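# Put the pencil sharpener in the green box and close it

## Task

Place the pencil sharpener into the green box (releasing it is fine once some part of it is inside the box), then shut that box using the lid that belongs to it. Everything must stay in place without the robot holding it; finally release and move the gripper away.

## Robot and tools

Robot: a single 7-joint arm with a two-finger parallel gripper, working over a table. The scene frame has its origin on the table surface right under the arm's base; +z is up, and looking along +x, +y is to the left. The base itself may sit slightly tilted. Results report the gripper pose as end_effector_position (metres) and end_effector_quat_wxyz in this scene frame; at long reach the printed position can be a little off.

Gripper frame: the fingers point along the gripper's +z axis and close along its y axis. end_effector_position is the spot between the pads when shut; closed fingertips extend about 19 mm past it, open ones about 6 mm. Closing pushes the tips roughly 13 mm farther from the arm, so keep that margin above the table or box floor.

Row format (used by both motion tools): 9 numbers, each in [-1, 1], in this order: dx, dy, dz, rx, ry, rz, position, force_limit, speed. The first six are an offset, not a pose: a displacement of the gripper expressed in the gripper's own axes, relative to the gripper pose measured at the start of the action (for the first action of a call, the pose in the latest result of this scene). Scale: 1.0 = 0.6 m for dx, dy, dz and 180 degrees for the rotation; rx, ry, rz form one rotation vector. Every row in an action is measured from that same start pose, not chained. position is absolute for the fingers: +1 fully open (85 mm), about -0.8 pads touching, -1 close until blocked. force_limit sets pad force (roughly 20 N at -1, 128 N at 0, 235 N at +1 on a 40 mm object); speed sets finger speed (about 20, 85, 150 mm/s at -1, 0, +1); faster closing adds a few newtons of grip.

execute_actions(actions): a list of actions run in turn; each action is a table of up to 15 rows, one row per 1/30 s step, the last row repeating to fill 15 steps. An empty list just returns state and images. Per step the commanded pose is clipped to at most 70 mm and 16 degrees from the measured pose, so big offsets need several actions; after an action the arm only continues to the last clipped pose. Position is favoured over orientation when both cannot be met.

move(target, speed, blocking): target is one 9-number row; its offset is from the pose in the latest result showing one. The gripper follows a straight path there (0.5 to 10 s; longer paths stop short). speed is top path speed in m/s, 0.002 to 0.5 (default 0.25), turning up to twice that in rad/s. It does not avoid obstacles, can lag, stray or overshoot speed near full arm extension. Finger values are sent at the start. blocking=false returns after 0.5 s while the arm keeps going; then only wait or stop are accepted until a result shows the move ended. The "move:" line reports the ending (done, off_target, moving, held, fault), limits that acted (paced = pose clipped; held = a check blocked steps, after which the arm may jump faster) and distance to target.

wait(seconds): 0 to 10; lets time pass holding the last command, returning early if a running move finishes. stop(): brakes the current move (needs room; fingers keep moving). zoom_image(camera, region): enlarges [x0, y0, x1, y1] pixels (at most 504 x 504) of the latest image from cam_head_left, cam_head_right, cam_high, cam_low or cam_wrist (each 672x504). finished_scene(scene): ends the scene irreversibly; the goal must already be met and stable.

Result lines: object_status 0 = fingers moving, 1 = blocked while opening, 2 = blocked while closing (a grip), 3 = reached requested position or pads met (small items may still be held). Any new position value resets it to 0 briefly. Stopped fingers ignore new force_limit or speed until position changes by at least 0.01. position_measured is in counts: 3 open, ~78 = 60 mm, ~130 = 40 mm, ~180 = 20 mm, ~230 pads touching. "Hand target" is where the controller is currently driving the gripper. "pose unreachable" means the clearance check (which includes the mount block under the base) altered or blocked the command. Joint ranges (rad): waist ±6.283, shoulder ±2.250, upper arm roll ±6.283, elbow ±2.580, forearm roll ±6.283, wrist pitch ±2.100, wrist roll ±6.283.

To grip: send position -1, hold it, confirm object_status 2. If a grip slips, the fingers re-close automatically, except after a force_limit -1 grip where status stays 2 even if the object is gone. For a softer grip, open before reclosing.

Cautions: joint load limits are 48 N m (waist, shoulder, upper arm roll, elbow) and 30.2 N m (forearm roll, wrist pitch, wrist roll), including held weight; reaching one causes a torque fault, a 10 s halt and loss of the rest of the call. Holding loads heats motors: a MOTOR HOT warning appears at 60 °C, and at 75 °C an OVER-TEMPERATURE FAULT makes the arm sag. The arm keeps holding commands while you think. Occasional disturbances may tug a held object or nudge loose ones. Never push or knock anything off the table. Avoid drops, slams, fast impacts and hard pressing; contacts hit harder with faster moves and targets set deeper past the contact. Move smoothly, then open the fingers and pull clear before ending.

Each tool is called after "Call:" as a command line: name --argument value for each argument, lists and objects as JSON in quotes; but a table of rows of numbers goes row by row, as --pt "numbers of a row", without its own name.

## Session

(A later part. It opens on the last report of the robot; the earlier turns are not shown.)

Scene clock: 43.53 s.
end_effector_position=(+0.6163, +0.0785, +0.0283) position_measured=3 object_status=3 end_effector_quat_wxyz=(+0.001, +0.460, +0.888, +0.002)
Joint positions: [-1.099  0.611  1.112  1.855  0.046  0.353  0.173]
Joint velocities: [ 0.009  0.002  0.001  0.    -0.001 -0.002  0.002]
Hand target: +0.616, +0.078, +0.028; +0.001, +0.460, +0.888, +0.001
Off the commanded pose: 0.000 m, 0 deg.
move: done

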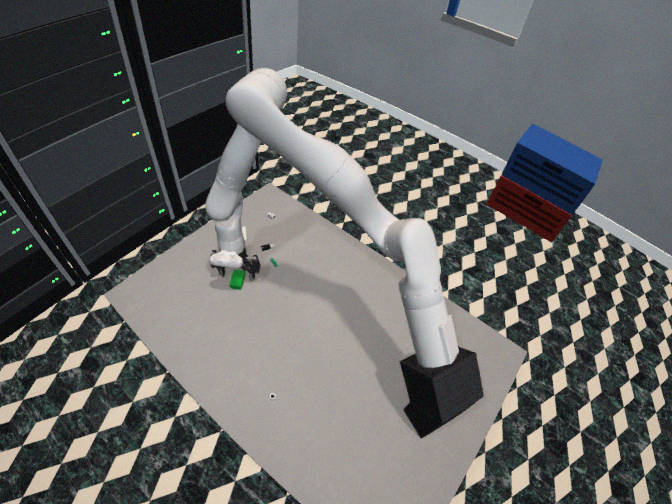

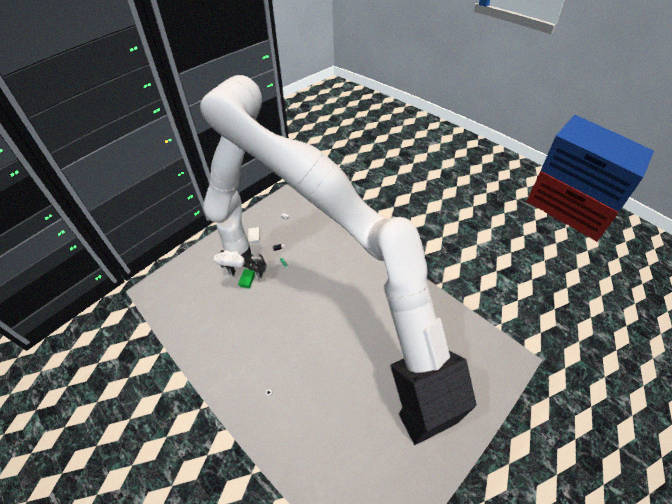

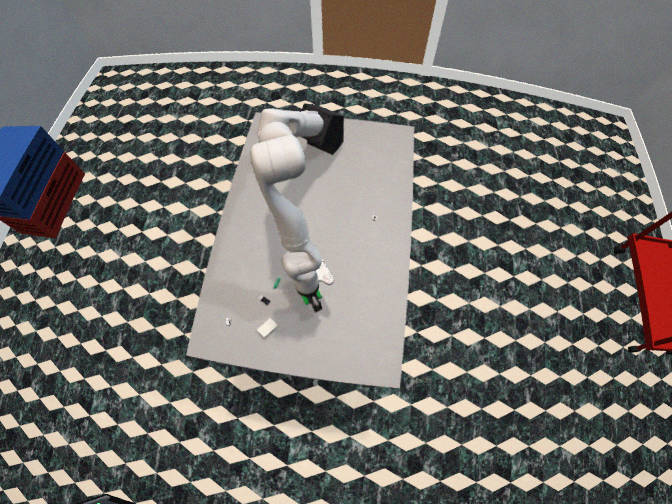

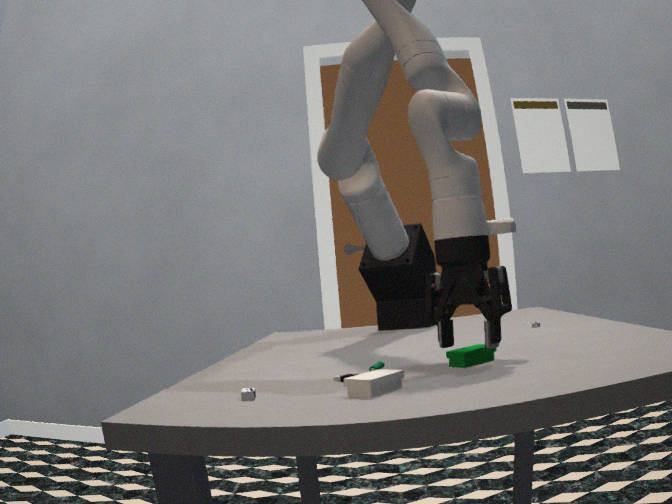

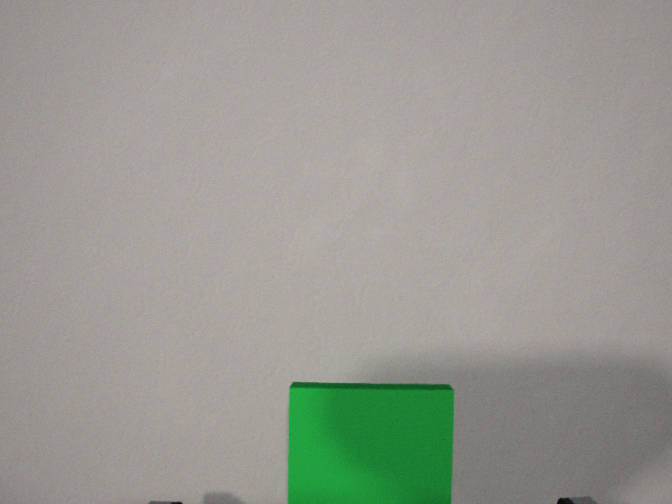

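Call:
move --target '[0,0,0.008,0,0,0,1,0,0]' --speed 0.03

Call:
move --target '[0,0,0,0,0,0,-1,-0.6,-0.3]'

Call:
move --target '[0.16,0,-0.07,0,0,0,-1,-0.6,-0.3]' --speed 0.01 --blocking false

Call:
stop

Call:
zoom_image --camera "cam_low" --region '[400, 280, 540, 385]'

Scene clock: 51.20 s.
end_effector_position=(+0.6164, +0.0786, +0.0236) position_measured=3 object_status=3 end_effector_quat_wxyz=(+0.001, +0.460, +0.888, +0.002)
Joint positions: [-1.082  0.617  1.099  1.852  0.042  0.344  0.176]
Joint velocities: [0.003 0.001 0.    0.001 0.    0.002 0.002]
Hand target: +0.616, +0.079, +0.023; +0.001, +0.460, +0.888, +0.002
Off the commanded pose: 0.000 m, 0 deg.
move: done

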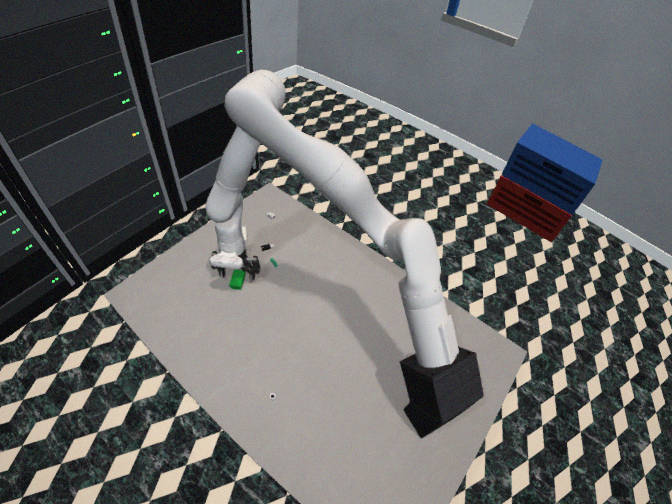

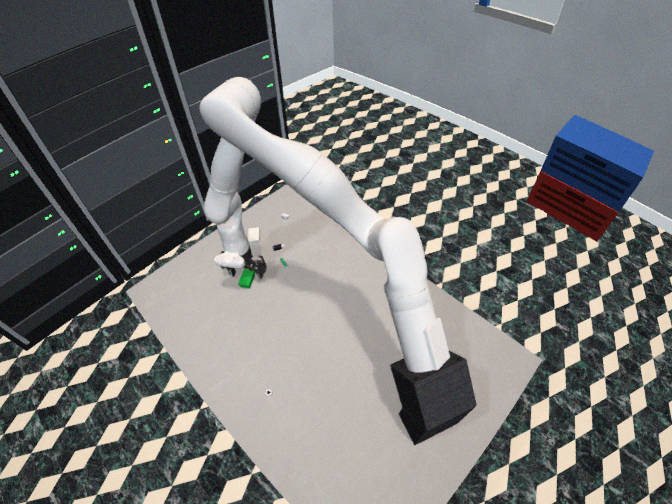

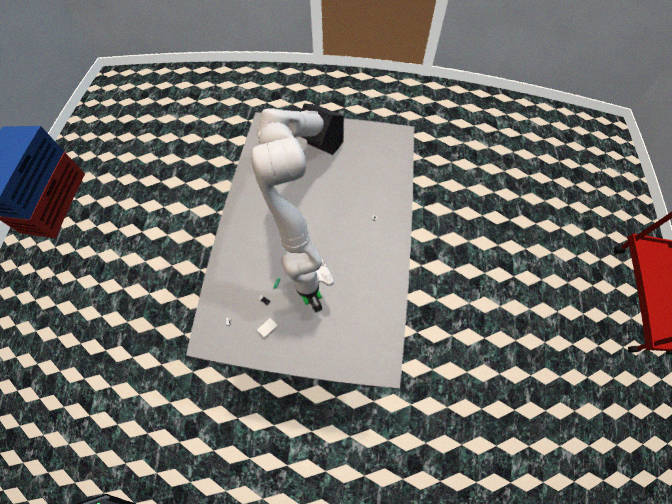

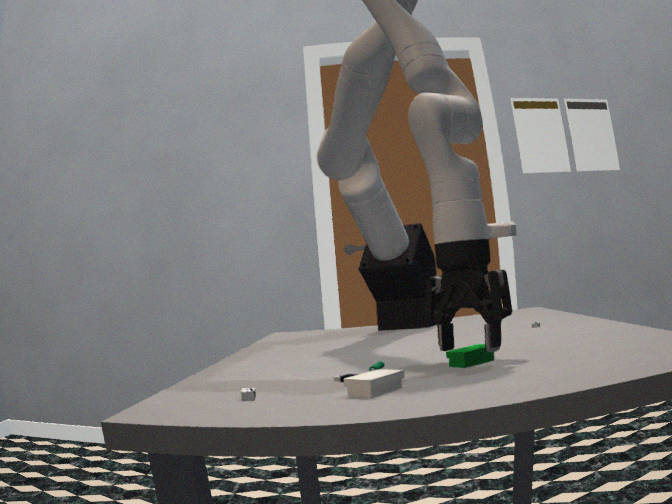

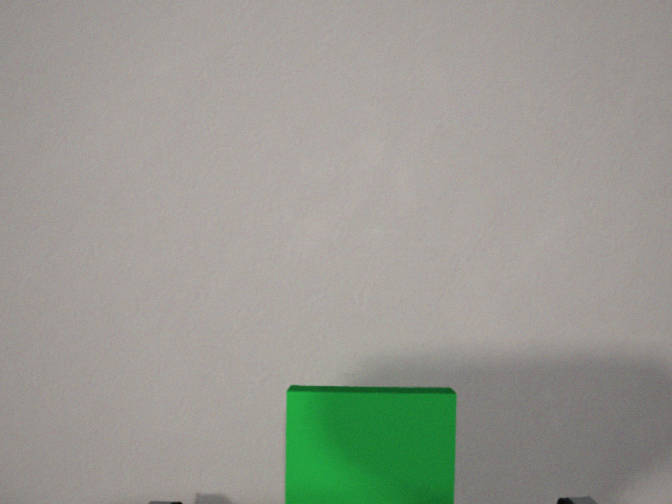

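Scene clock: 52.27 s.
end_effector_position=(+0.6164, +0.0787, +0.0237) position_measured=140 object_status=2 end_effector_quat_wxyz=(+0.001, +0.460, +0.888, +0.002)
Joint positions: [-1.083  0.617  1.099  1.852  0.042  0.344  0.176]
Joint velocities: [-0.    -0.002 -0.001  0.002  0.    -0.001  0.   ]
Hand target: +0.616, +0.079, +0.024; +0.001, +0.460, +0.888, +0.002
Off the commanded pose: 0.000 m, 0 deg.
move: done

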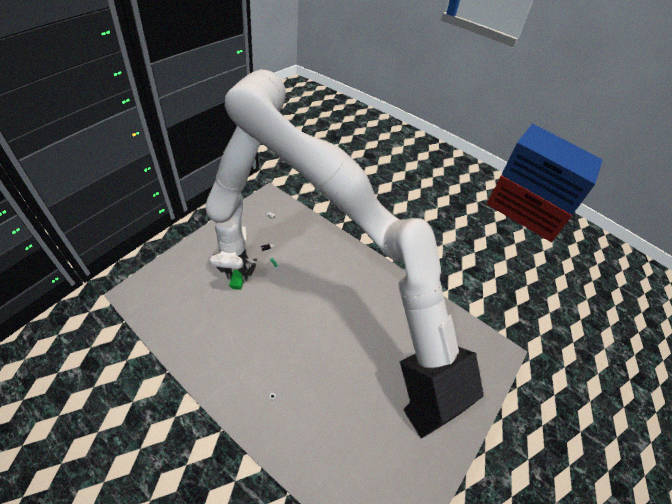

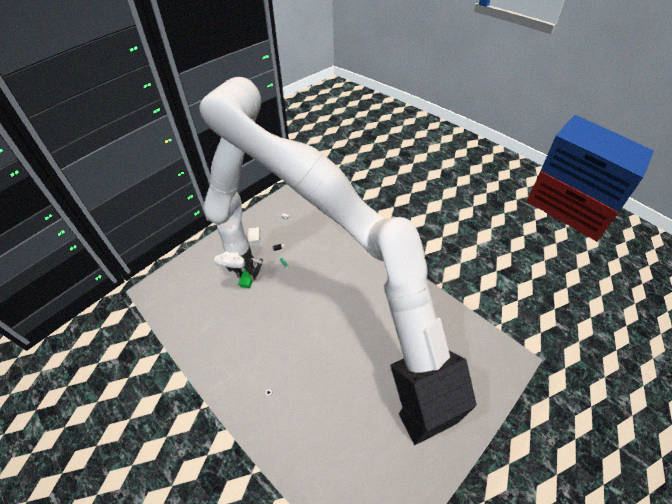

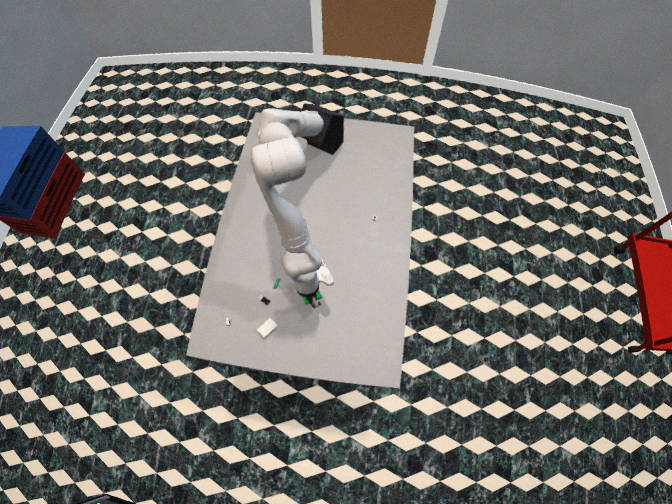

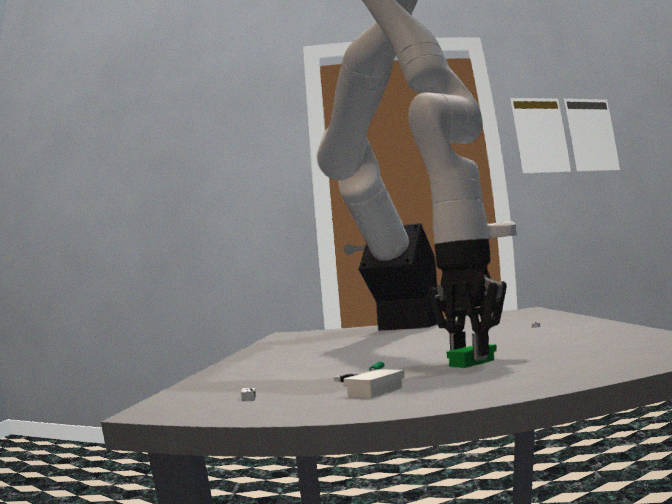

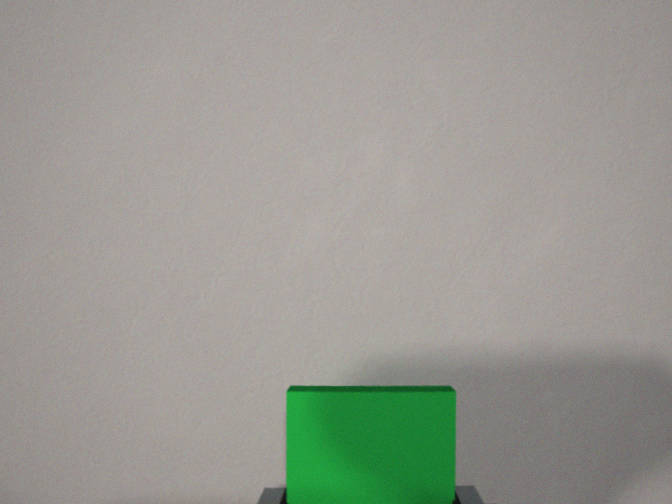

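Scene clock: 52.77 s.
end_effector_position=(+0.6141, +0.0819, +0.0255) position_measured=140 object_status=2 end_effector_quat_wxyz=(+0.001, +0.460, +0.888, +0.002)
Joint positions: [-1.096  0.621  1.105  1.857  0.041  0.345  0.169]
Joint velocities: [-0.029  0.01   0.013  0.01  -0.004  0.    -0.015]
Hand target: +0.614, +0.082, +0.026; +0.001, +0.460, +0.888, +0.002
Off the commanded pose: 0.100 m, 0 deg.
move: running

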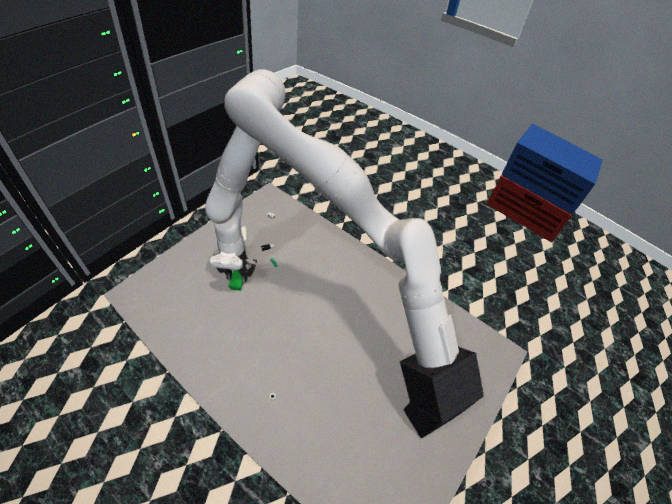

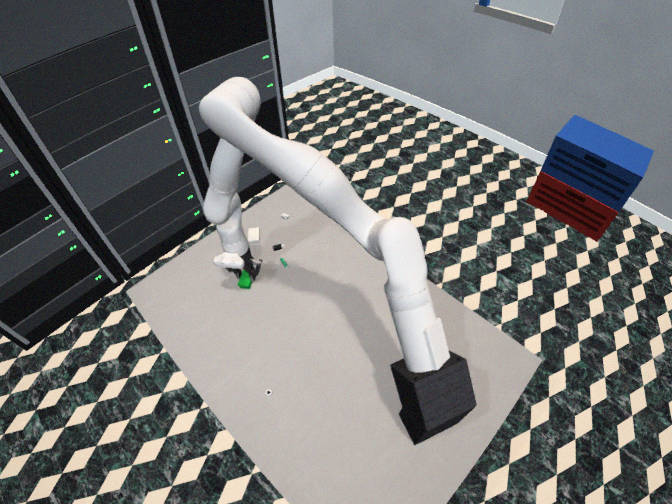

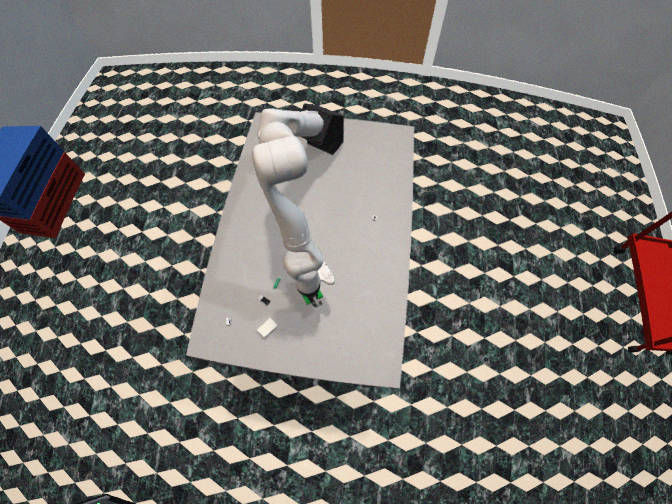

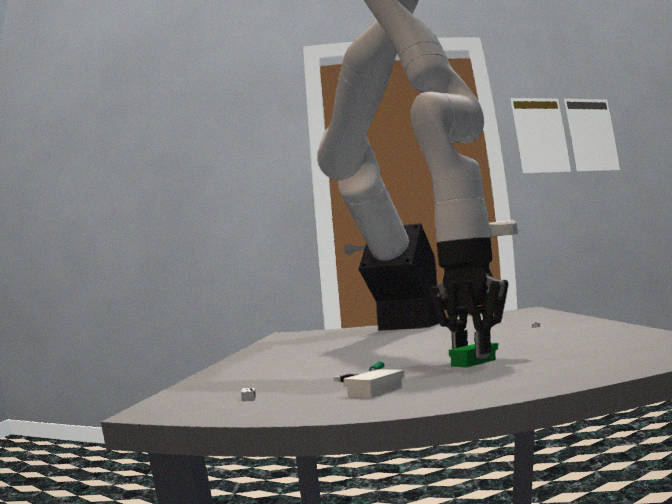

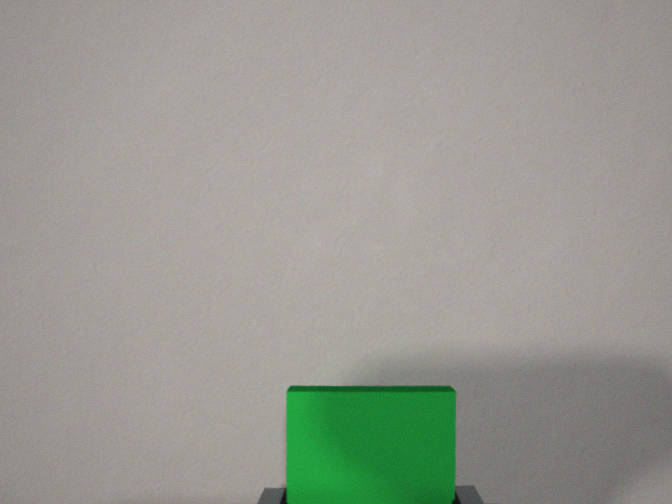

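Scene clock: 53.00 s.
end_effector_position=(+0.6137, +0.0824, +0.0258) position_measured=140 object_status=2 end_effector_quat_wxyz=(+0.001, +0.460, +0.888, +0.002)
Joint positions: [-1.098  0.621  1.106  1.858  0.041  0.345  0.167]
Joint velocities: [-0.002  0.     0.001  0.001  0.002 -0.    -0.001]
Hand target: +0.614, +0.082, +0.026; +0.001, +0.460, +0.888, +0.002
Off the commanded pose: 0.100 m, 0 deg.
earlier move: stopped

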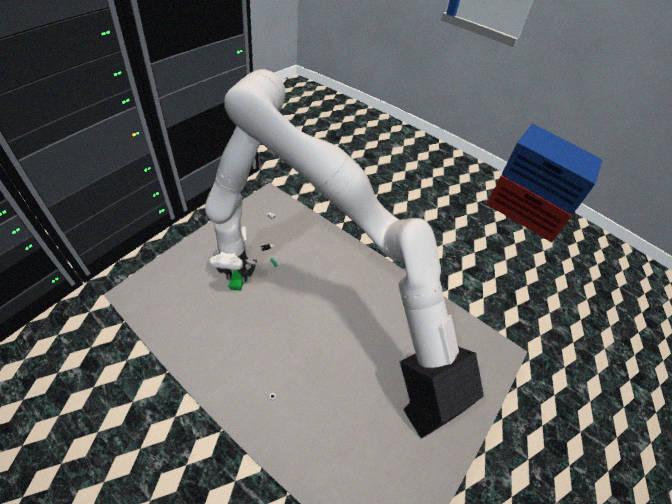

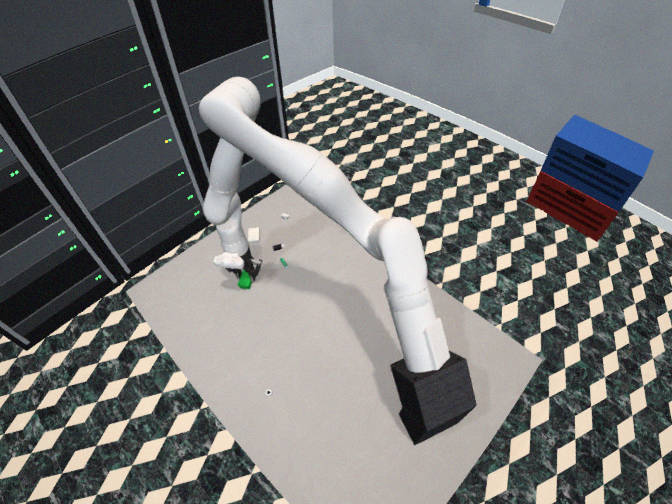

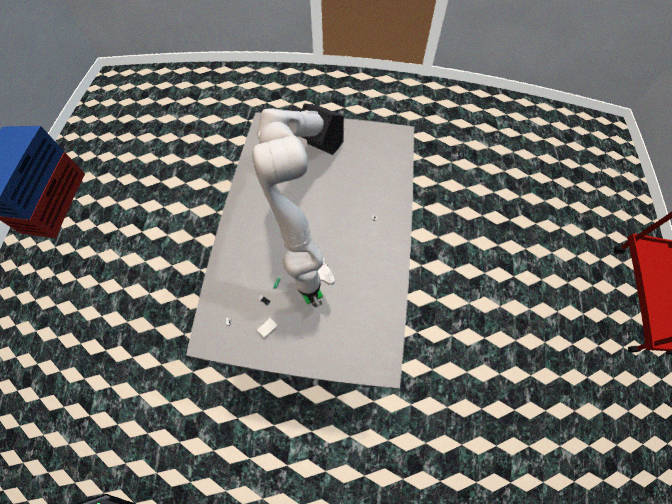

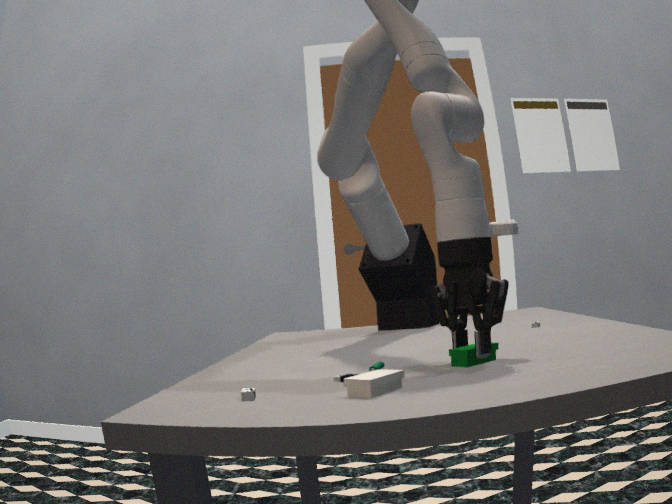

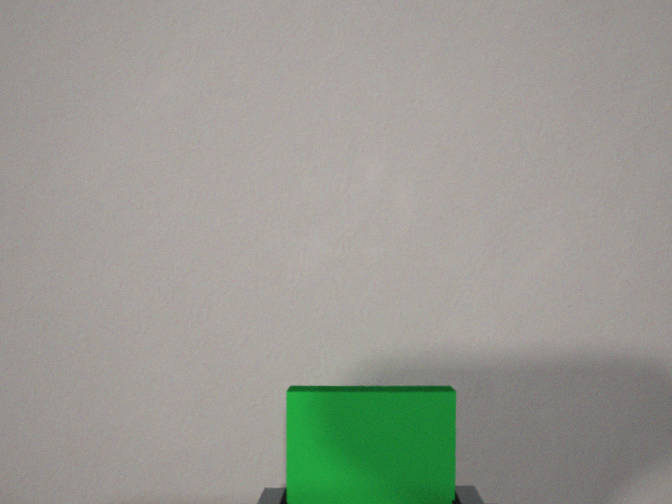

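Region (400, 280, 540, 385) of cam_low's 672x504 image, scaled by 3.600, with more detail than that image has; it fills the top 378 rows of this view, and the rest is white.

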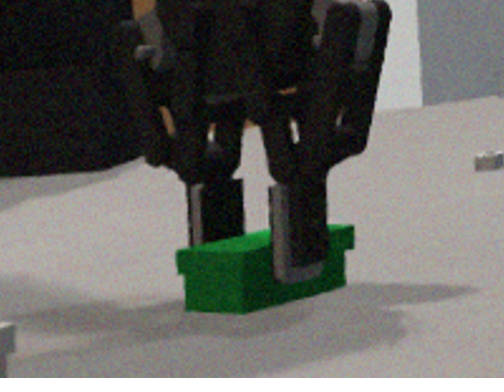

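That move was sloppy; dragged box slightly. Lift straight.

Call:
move --target '[0,0,-0.05,0,0,0,-1,-0.6,-0.3]' --speed 0.03

Scene clock: 56.67 s.
end_effector_position=(+0.6136, +0.0820, +0.0556) position_measured=140 object_status=2 end_effector_quat_wxyz=(+0.001, +0.460, +0.888, +0.002)
Joint positions: [-1.204  0.585  1.186  1.868  0.064  0.405  0.148]
Joint velocities: [-0.007 -0.002  0.    -0.001  0.001  0.001 -0.   ]
Hand target: +0.614, +0.082, +0.056; +0.001, +0.460, +0.888, +0.002
Off the commanded pose: 0.000 m, 0 deg.
move: done

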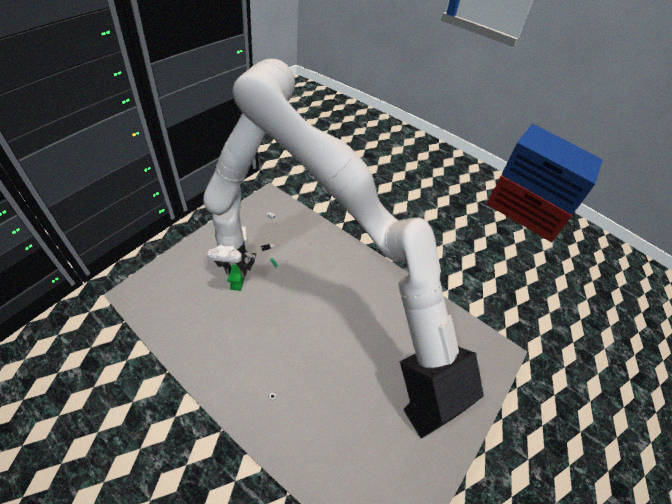

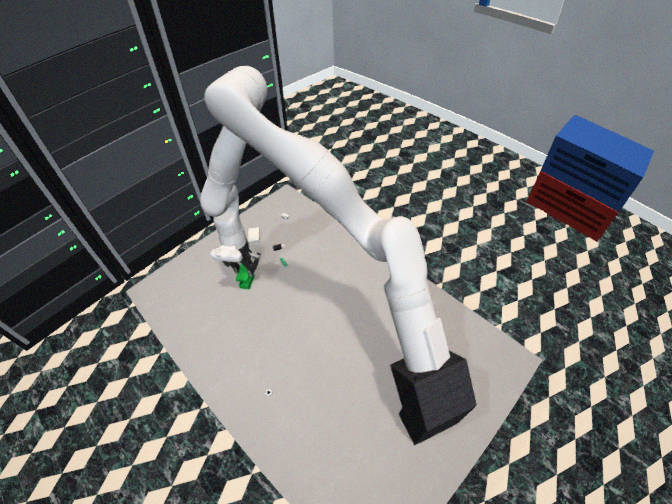

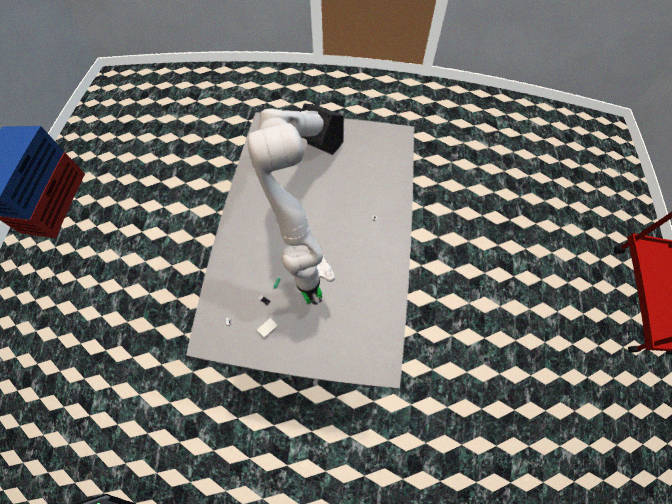

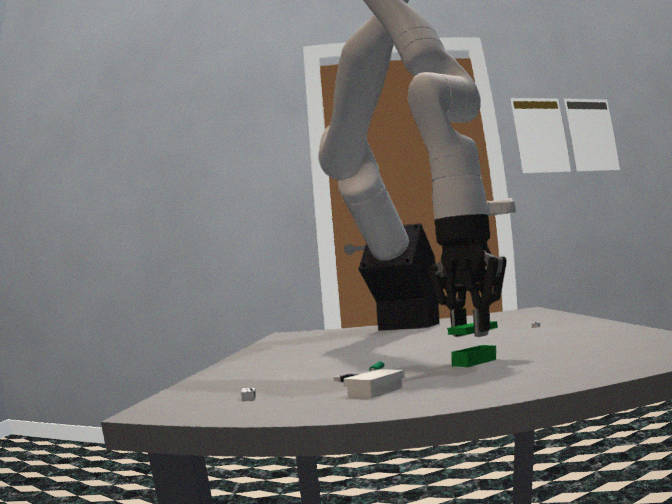

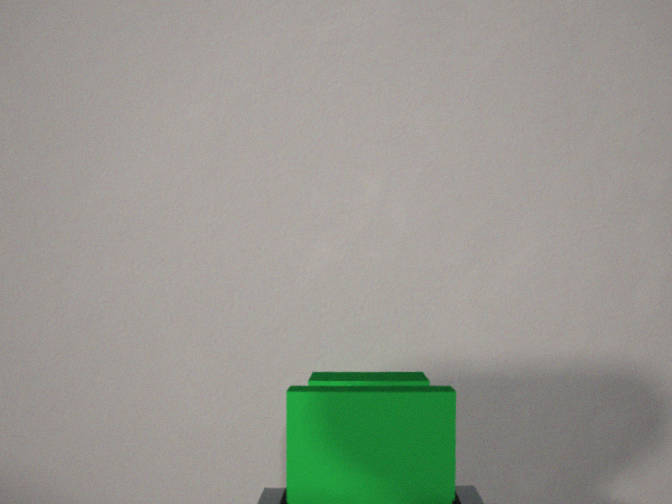

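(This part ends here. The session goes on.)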